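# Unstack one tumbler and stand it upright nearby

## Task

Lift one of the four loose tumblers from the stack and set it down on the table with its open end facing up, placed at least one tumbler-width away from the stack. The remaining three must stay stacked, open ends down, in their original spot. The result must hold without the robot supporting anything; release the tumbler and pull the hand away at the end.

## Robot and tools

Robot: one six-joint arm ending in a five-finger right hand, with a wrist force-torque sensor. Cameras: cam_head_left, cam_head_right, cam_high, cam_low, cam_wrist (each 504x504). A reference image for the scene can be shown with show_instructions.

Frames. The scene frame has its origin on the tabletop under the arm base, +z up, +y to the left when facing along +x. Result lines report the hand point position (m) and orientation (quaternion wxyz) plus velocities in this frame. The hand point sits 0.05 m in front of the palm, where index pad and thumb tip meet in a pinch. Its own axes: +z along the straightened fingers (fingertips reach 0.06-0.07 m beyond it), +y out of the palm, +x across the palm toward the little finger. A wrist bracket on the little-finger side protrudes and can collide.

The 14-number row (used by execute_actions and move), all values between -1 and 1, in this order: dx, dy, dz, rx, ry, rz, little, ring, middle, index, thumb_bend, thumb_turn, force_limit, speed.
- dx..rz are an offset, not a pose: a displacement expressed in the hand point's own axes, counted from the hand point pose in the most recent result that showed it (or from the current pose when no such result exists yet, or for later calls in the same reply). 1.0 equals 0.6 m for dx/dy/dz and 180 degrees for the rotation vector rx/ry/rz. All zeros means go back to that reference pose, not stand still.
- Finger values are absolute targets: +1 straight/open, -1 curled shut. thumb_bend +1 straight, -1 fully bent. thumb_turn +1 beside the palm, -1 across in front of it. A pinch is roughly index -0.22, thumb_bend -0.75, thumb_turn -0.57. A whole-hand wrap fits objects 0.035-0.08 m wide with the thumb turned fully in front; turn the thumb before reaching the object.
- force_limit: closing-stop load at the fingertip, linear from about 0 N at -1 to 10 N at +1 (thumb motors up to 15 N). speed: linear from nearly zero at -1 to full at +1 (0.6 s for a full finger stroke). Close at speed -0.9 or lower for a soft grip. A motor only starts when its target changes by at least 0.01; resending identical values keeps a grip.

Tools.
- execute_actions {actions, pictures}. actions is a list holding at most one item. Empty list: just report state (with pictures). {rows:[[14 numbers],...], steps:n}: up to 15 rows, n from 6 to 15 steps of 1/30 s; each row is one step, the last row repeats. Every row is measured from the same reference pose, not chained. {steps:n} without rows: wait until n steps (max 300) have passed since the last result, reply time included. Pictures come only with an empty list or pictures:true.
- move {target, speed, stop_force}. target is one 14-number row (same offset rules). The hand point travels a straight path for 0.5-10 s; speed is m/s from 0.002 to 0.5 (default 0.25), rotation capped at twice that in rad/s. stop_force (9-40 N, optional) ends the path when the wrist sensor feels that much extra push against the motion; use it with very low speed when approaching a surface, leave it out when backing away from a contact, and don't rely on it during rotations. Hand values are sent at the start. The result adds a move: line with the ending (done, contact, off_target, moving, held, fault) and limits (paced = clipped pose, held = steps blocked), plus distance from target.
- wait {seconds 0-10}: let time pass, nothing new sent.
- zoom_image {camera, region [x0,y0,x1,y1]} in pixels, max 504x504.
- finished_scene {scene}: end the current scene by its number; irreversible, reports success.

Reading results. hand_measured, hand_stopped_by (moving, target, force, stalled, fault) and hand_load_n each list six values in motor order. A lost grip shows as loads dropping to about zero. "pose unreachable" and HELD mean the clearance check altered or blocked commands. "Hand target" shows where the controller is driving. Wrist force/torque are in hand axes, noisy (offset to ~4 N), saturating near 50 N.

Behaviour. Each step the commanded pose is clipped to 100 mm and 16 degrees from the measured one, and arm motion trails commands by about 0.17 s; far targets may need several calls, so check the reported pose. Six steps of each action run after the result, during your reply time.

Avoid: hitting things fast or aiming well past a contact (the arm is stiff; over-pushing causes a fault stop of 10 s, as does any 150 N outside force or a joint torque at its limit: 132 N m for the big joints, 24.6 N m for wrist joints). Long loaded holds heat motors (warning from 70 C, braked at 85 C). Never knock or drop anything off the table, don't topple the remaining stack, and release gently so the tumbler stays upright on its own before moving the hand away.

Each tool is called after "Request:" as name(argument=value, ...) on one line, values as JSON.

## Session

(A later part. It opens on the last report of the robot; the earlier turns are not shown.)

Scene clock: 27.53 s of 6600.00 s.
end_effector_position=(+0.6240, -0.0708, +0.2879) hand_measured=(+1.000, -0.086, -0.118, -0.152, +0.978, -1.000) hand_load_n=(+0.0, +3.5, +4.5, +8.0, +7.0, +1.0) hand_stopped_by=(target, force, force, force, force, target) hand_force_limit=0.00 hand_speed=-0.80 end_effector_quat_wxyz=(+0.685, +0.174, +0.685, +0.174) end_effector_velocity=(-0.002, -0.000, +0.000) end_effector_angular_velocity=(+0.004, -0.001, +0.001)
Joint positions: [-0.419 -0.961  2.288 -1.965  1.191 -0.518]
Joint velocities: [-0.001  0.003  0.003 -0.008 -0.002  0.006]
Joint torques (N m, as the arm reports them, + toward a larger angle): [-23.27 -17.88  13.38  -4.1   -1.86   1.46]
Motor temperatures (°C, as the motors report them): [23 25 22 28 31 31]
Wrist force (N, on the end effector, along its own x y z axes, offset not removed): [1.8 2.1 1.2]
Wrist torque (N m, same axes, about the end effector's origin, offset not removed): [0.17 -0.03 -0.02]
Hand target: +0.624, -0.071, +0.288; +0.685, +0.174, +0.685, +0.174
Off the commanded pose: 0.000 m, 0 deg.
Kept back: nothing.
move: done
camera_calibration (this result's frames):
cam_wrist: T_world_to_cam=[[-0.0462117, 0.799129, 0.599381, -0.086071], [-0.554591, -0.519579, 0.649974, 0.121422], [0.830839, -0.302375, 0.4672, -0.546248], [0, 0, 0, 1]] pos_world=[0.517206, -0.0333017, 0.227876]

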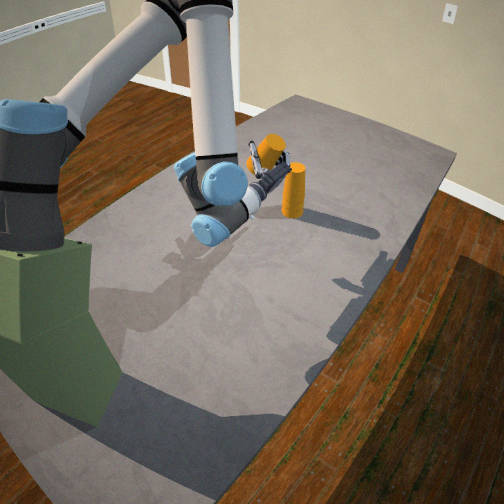

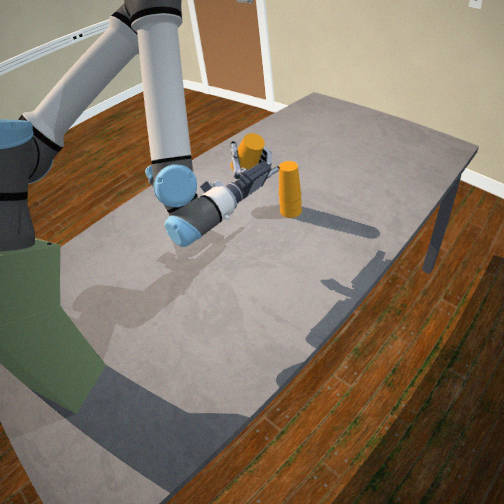

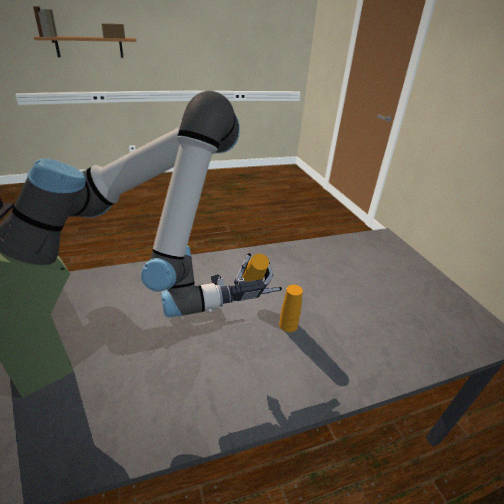

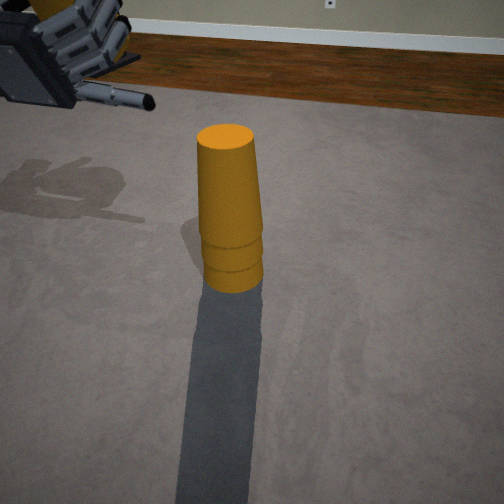

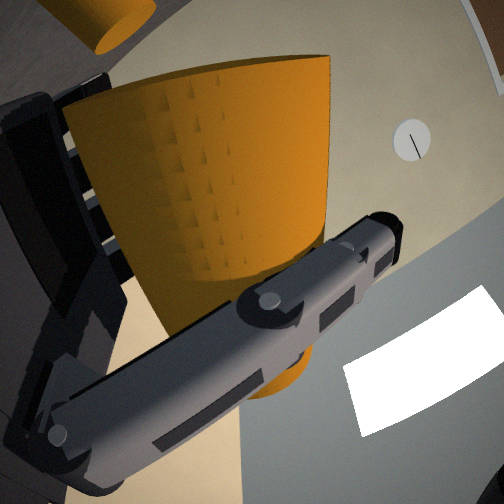

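Request:
move(target=[0.3360, -0.1913, -0.065, 0, 0, 0.841, 1, -0.45, -0.45, -0.45, -0.6, -1, 0.0, -0.8], speed=0.5)

Scene clock: 31.40 s of 6600.00 s.
end_effector_position=(+0.5850, -0.0753, +0.0560) hand_measured=(+1.000, -0.086, -0.118, -0.152, +0.978, -1.000) hand_load_n=(+0.0, +3.0, +4.5, +8.5, +7.0, +1.5) hand_stopped_by=(target, force, force, force, force, target) hand_force_limit=0.00 hand_speed=-0.80 end_effector_quat_wxyz=(+0.002, +0.707, +0.001, +0.707) end_effector_velocity=(-0.001, -0.000, -0.001) end_effector_angular_velocity=(+0.010, +0.001, +0.001)
Joint positions: [-0.093 -0.618  2.114 -2.086  1.459  1.931]
Joint velocities: [-0.002  0.002 -0.    -0.002 -0.003  0.011]
Joint torques (N m, as the arm reports them, + toward a larger angle): [-18.9  -21.2   -4.23  -4.02  -2.58   1.14]
Motor temperatures (°C, as the motors report them): [23 25 22 28 31 31]
Wrist force (N, on the end effector, along its own x y z axes, offset not removed): [1.0 1.0 1.5]
Wrist torque (N m, same axes, about the end effector's origin, offset not removed): [0.00 -0.15 0.01]
Hand target: +0.585, -0.075, +0.056; +0.001, +0.707, +0.000, +0.707
Off the commanded pose: 0.000 m, 0 deg.
Kept back: nothing.
move: done
camera_calibration (this result's frames):
cam_wrist: T_world_to_cam=[[-0.0478224, -0.988567, -0.142997, -0.0374562], [-0.553819, 0.145383, -0.819846, 0.380114], [0.831262, 0.0399877, -0.55444, -0.324142], [0, 0, 0, 1]] pos_world=[0.47817, -0.0793285, 0.126562]

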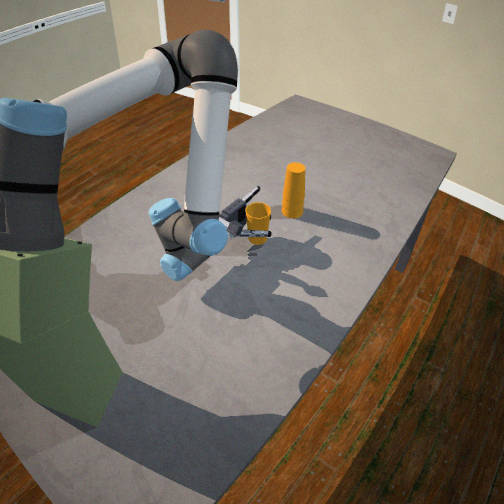

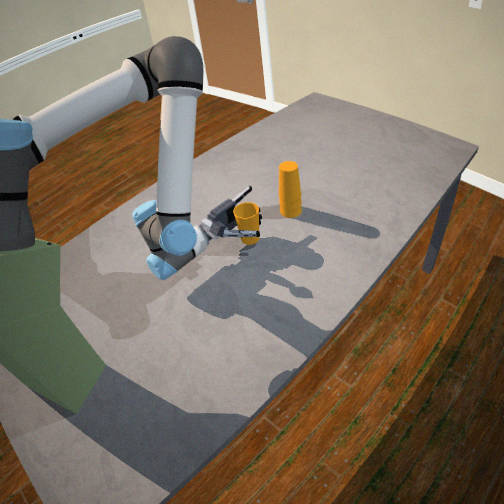

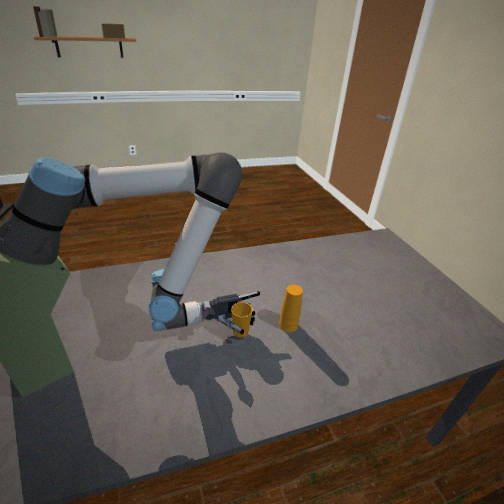

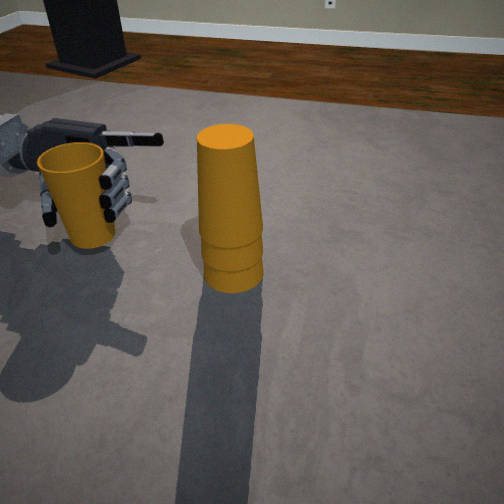

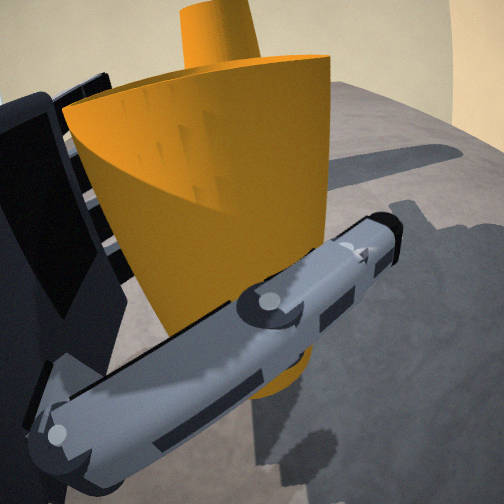

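Request:
zoom_image(camera="cam_low", region=[20, 120, 180, 280])

Region (20, 120, 180, 280) of cam_low's 504x504 image, scaled by 3.150, with more detail than that image has.

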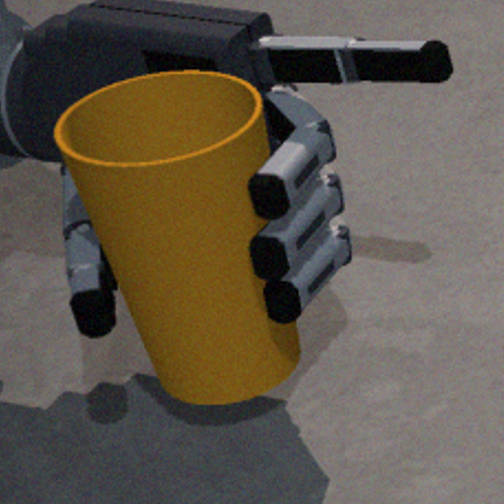

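Request:
move(target=[-0.04, 0, 0, 0, 0, 0, 1, -0.45, -0.45, -0.45, -0.6, -1, 0.0, -0.8], speed=0.008, stop_force=9)

Scene clock: 34.30 s of 6600.00 s.
end_effector_position=(+0.5851, -0.0754, +0.0394) hand_measured=(+1.000, -0.086, -0.118, -0.152, +0.978, -1.000) hand_load_n=(+0.0, +3.5, +4.5, +7.0, +7.0, -3.0) hand_stopped_by=(target, force, force, force, force, target) hand_force_limit=0.00 hand_speed=-0.80 end_effector_quat_wxyz=(+0.002, +0.707, +0.001, +0.707) end_effector_velocity=(-0.000, +0.000, +0.002) end_effector_angular_velocity=(+0.002, +0.001, +0.002)
Joint positions: [-0.08  -0.58   2.074 -2.083  1.47   1.924]
Joint velocities: [-0.002 -0.006  0.006 -0.001 -0.004  0.003]
Joint torques (N m, as the arm reports them, + toward a larger angle): [-17.86 -43.73  20.94   3.07  -2.59   1.63]
Motor temperatures (°C, as the motors report them): [23 25 22 28 31 31]
Wrist force (N, on the end effector, along its own x y z axes, offset not removed): [9.6 1.0 2.0]
Wrist torque (N m, same axes, about the end effector's origin, offset not removed): [0.05 -0.13 -0.05]
Hand target: +0.585, -0.075, +0.040; +0.001, +0.707, +0.001, +0.707
Off the commanded pose: 0.007 m, 0 deg.
Kept back: nothing.
move: contact
camera_calibration (this result's frames):
cam_wrist: T_world_to_cam=[[-0.0479366, -0.988536, -0.143176, -0.0398129], [-0.553551, 0.145607, -0.819987, 0.36641], [0.831434, 0.039948, -0.554185, -0.333531], [0, 0, 0, 1]] pos_world=[0.478228, -0.0793845, 0.109913]

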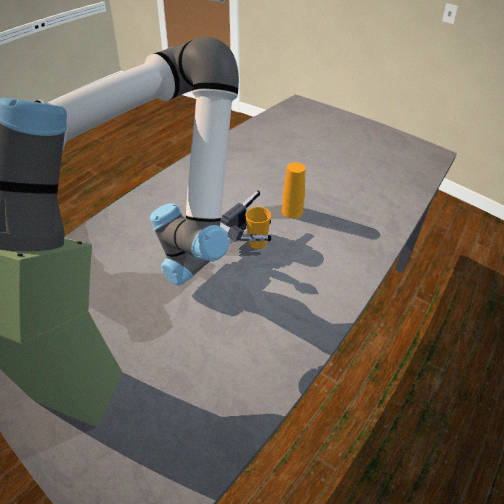

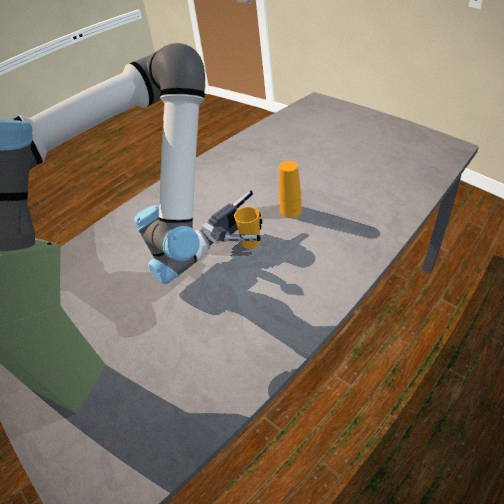

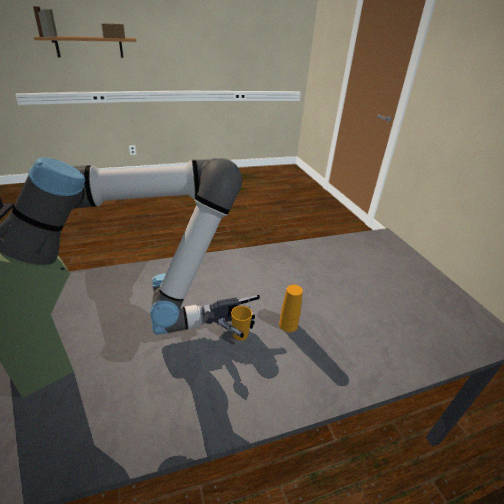

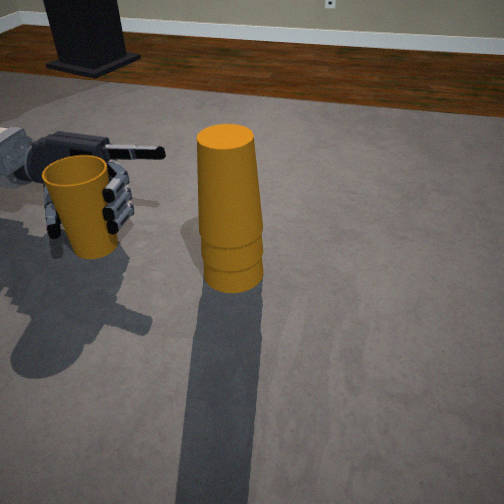

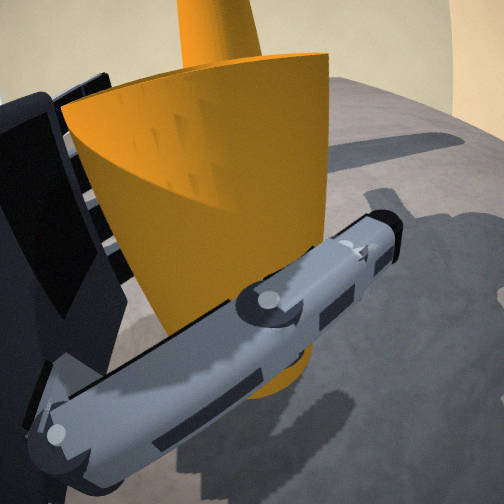

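Request:
zoom_image(camera="cam_low", region=[20, 130, 180, 290])

Request:
zoom_image(camera="cam_high", region=[190, 280, 290, 360])

Region (20, 130, 180, 290) of cam_low's 504x504 image, scaled by 3.150, with more detail than that image has.

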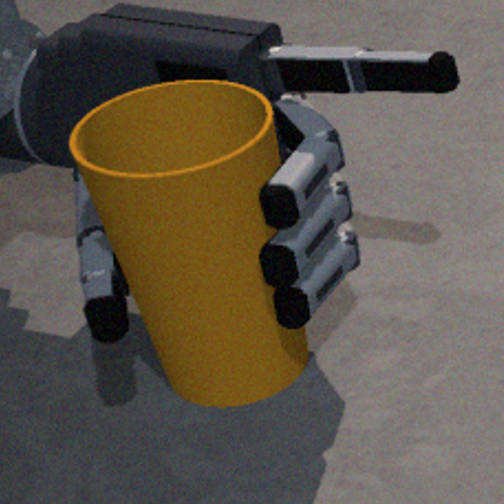

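Region (190, 280, 290, 360) of cam_high's 504x504 image, scaled by 5.040, with more detail than that image has; it fills the top 403 rows of this view, and the rest is white.

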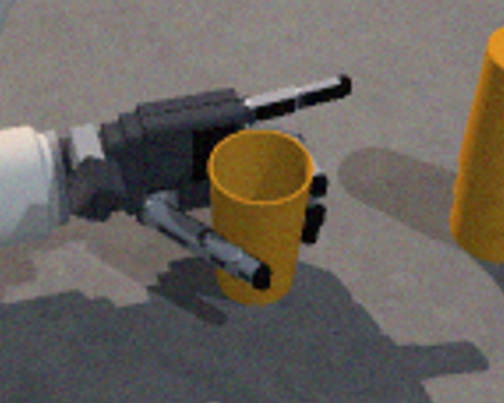

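Request:
execute_actions(actions=[{"rows": [[0.001, 0, 0, 0, 0, 0, 1, 1, 1, 1, 1, -1, 0.0, 0.2]], "steps": 15}], pictures=false)

Request:
wait(seconds=0.2)

Scene clock: 35.93 s of 6600.00 s.
end_effector_position=(+0.5851, -0.0754, +0.0400) hand_measured=(+1.000, +0.306, +0.274, +0.240, +1.000, -1.000) hand_load_n=(+0.0, +0.0, +0.0, +0.0, +0.0, +0.0) hand_stopped_by=(target, moving, moving, moving, target, target) hand_force_limit=0.00 hand_speed=0.20 end_effector_quat_wxyz=(+0.001, +0.707, +0.001, +0.707) end_effector_velocity=(+0.000, +0.000, +0.001) end_effector_angular_velocity=(-0.001, -0.002, +0.001)
Joint positions: [-0.08  -0.581  2.075 -2.084  1.469  1.924]
Joint velocities: [-0.    -0.    -0.    -0.001  0.    -0.   ]
Joint torques (N m, as the arm reports them, + toward a larger angle): [-19.23 -46.71  18.16  -2.12   0.08   1.15]
Motor temperatures (°C, as the motors report them): [23 25 22 28 31 31]
Wrist force (N, on the end effector, along its own x y z axes, offset not removed): [-0.6 1.3 0.3]
Wrist torque (N m, same axes, about the end effector's origin, offset not removed): [0.14 0.36 -0.10]
Steps of this call (steps 1 to 40: nothing new was sent; steps 41 to 49: the first 9 steps of this action). Readings (end_effector_position | what the end effector reports):
41: (+0.5850, -0.0754, +0.0397) | hand_measured=(+1.000, -0.086, -0.118, -0.152, +0.978, -1.000) hand_load_n=(+0.0, +3.0, +4.5, +7.5, +7.0, -1.0) hand_stopped_by=(target, moving, moving, moving, moving, target) hand_force_limit=0.00 hand_speed=0.20
42: (+0.5850, -0.0754, +0.0398) | hand_measured=(+1.000, -0.086, -0.118, -0.152, +0.978, -1.000) hand_load_n=(+0.0, +3.0, +4.5, +7.5, +7.0, -1.0) hand_stopped_by=(target, moving, moving, moving, moving, target) hand_force_limit=0.00 hand_speed=0.20
44: (+0.5850, -0.0754, +0.0399) | hand_measured=(+1.000, -0.026, -0.060, -0.092, +0.998, -1.000) hand_load_n=(+0.0, +0.0, +0.0, +0.0, +0.0, +0.0) hand_stopped_by=(target, moving, moving, moving, moving, target) hand_force_limit=0.00 hand_speed=0.20
48: (+0.5851, -0.0754, +0.0400) | hand_measured=(+1.000, +0.240, +0.208, +0.174, +1.000, -1.000) hand_load_n=(+0.0, +0.0, +0.0, +0.0, +0.0, +0.0) hand_stopped_by=(target, moving, moving, moving, target, target) hand_force_limit=0.00 hand_speed=0.20
49: the state above

Scene clock: 36.33 s of 6600.00 s.
end_effector_position=(+0.5851, -0.0754, +0.0400) hand_measured=(+1.000, +1.000, +1.000, +0.998, +1.000, -1.000) hand_load_n=(+0.0, +0.0, +0.0, +0.0, +0.0, +0.0) hand_stopped_by=(target, moving, moving, moving, target, target) hand_force_limit=0.00 hand_speed=0.20 end_effector_quat_wxyz=(+0.002, +0.707, +0.001, +0.707) end_effector_velocity=(+0.000, -0.000, +0.000) end_effector_angular_velocity=(-0.000, -0.001, -0.001)
Joint positions: [-0.08  -0.581  2.075 -2.084  1.469  1.924]
Joint velocities: [ 0.     0.    -0.    -0.001  0.001 -0.   ]
Joint torques (N m, as the arm reports them, + toward a larger angle): [-19.48 -46.86  18.44   0.06   3.47   1.03]
Motor temperatures (°C, as the motors report them): [23 25 22 28 31 31]
Wrist force (N, on the end effector, along its own x y z axes, offset not removed): [-0.1 2.4 -0.9]
Wrist torque (N m, same axes, about the end effector's origin, offset not removed): [0.40 0.25 -0.02]
Hand target: +0.585, -0.075, +0.040; +0.002, +0.707, +0.001, +0.707
Off the commanded pose: 0.000 m, 0 deg.
Kept back: nothing.
Steps of this call (steps 1 to 6: the last 6 steps of your previous action; steps 7 to 12: nothing new was sent). Readings (end_effector_position | what the end effector reports):
1: (+0.5851, -0.0754, +0.0400) | hand_measured=(+1.000, +0.374, +0.340, +0.308, +1.000, -1.000) hand_load_n=(+0.0, +0.0, +0.0, +0.0, +0.0, +0.0) hand_stopped_by=(target, moving, moving, moving, target, target) hand_force_limit=0.00 hand_speed=0.20
2: (+0.5851, -0.0754, +0.0400) | hand_measured=(+1.000, +0.440, +0.408, +0.374, +1.000, -1.000) hand_load_n=(+0.0, +0.0, +0.0, +0.0, +0.0, +0.0) hand_stopped_by=(target, moving, moving, moving, target, target) hand_force_limit=0.00 hand_speed=0.20
4: (+0.5851, -0.0754, +0.0400) | hand_measured=(+1.000, +0.574, +0.540, +0.508, +1.000, -1.000) hand_load_n=(+0.0, +0.0, +0.0, +0.0, +0.0, +0.0) hand_stopped_by=(target, moving, moving, moving, target, target) hand_force_limit=0.00 hand_speed=0.20
8: (+0.5851, -0.0754, +0.0400) | hand_measured=(+1.000, +0.840, +0.808, +0.774, +1.000, -1.000) hand_load_n=(+0.0, +0.0, +0.0, +0.0, +0.0, +0.0) hand_stopped_by=(target, moving, moving, moving, target, target) hand_force_limit=0.00 hand_speed=0.20
12: the state above
camera_calibration (this result's frames):
cam_wrist: T_world_to_cam=[[-0.047821, -0.988541, -0.143178, -0.0397652], [-0.553552, 0.145545, -0.819998, 0.366905], [0.831441, 0.0400431, -0.554169, -0.333205], [0, 0, 0, 1]] pos_world=[0.47824, -0.0793681, 0.110516]

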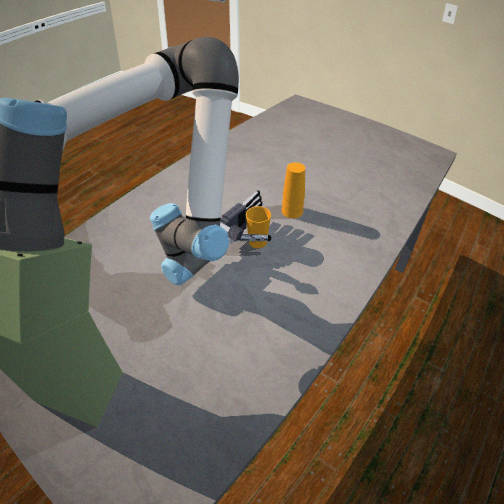

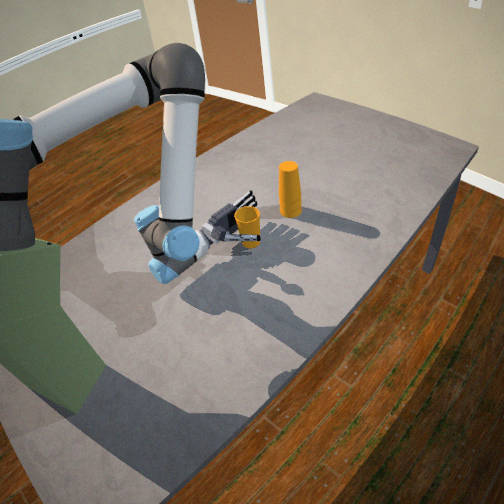

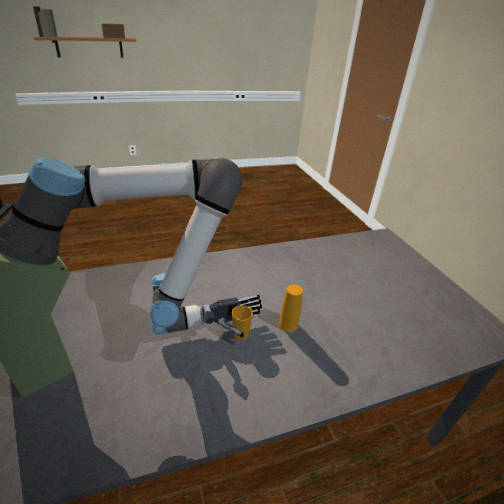

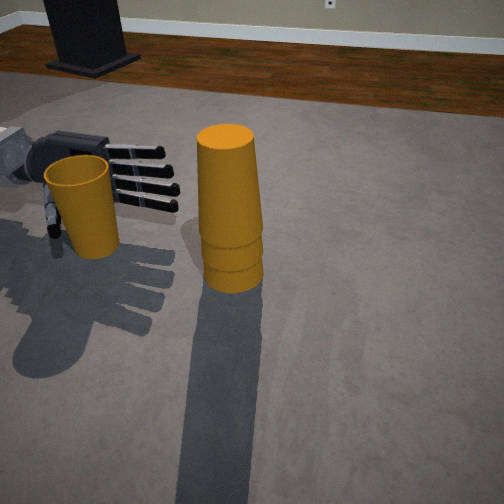

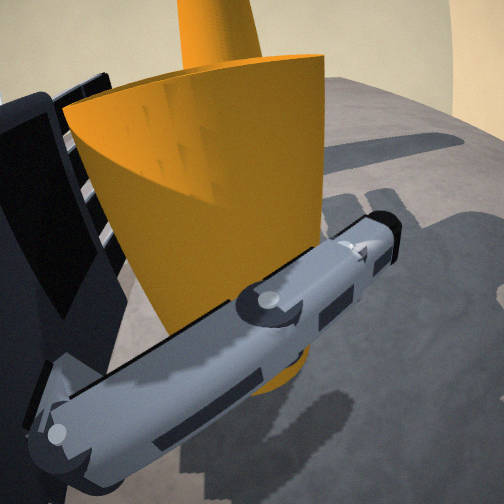

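Request:
move(target=[0.2667, -0.05, -0.19, 0, 0, 0, 1, 1, 1, 1, 1, -1, 0.0, 0.2], speed=0.25)

Scene clock: 38.27 s of 6600.00 s.
end_effector_position=(+0.4711, -0.0450, +0.1997) hand_measured=(+1.000, +1.000, +1.000, +1.000, +1.000, -1.000) hand_load_n=(+0.0, +0.0, +0.0, +0.0, +0.0, +0.0) hand_stopped_by=(target, target, target, target, target, target) hand_force_limit=0.00 hand_speed=0.20 end_effector_quat_wxyz=(+0.002, +0.707, +0.001, +0.707) end_effector_velocity=(-0.001, -0.000, +0.001) end_effector_angular_velocity=(+0.000, -0.001, +0.001)
Joint positions: [-0.234 -0.727  2.641 -2.518  1.342  2.011]
Joint velocities: [-0.004  0.004  0.005 -0.011 -0.005  0.003]
Joint torques (N m, as the arm reports them, + toward a larger angle): [-18.75 -13.35  23.57  -3.62  -2.41   1.57]
Motor temperatures (°C, as the motors report them): [23 25 22 28 31 31]
Wrist force (N, on the end effector, along its own x y z axes, offset not removed): [-0.9 1.5 1.7]
Wrist torque (N m, same axes, about the end effector's origin, offset not removed): [0.09 0.26 -0.10]
Hand target: +0.471, -0.045, +0.200; +0.002, +0.707, +0.001, +0.707
Off the commanded pose: 0.000 m, 0 deg.
Kept back: nothing.
move: done
camera_calibration (this result's frames):
cam_wrist: T_world_to_cam=[[-0.0478315, -0.988582, -0.142894, 0.00765886], [-0.553642, 0.145311, -0.819979, 0.43039], [0.83138, 0.0398913, -0.554271, -0.151089], [0, 0, 0, 1]] pos_world=[0.364261, -0.0489418, 0.270261]

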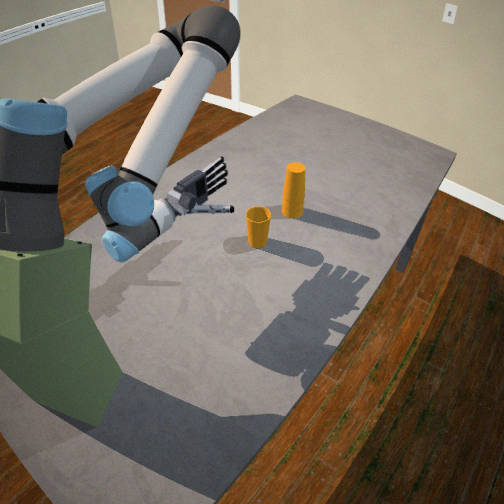

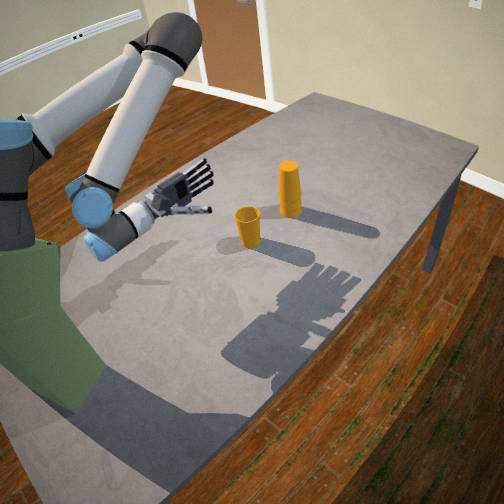

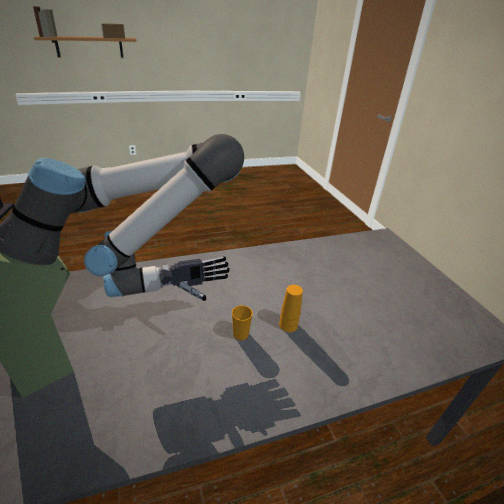

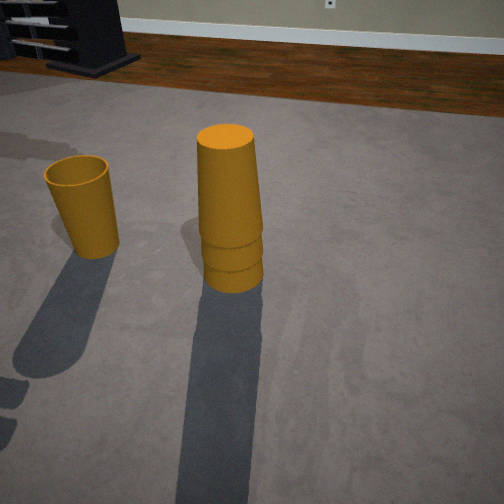

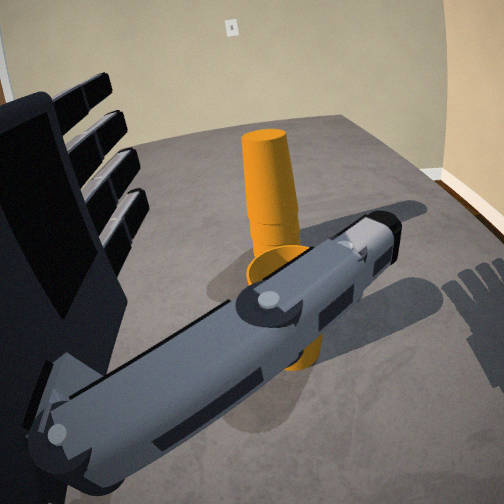

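Request:
finished_scene(scene=2)

The scene is finished: the task was done.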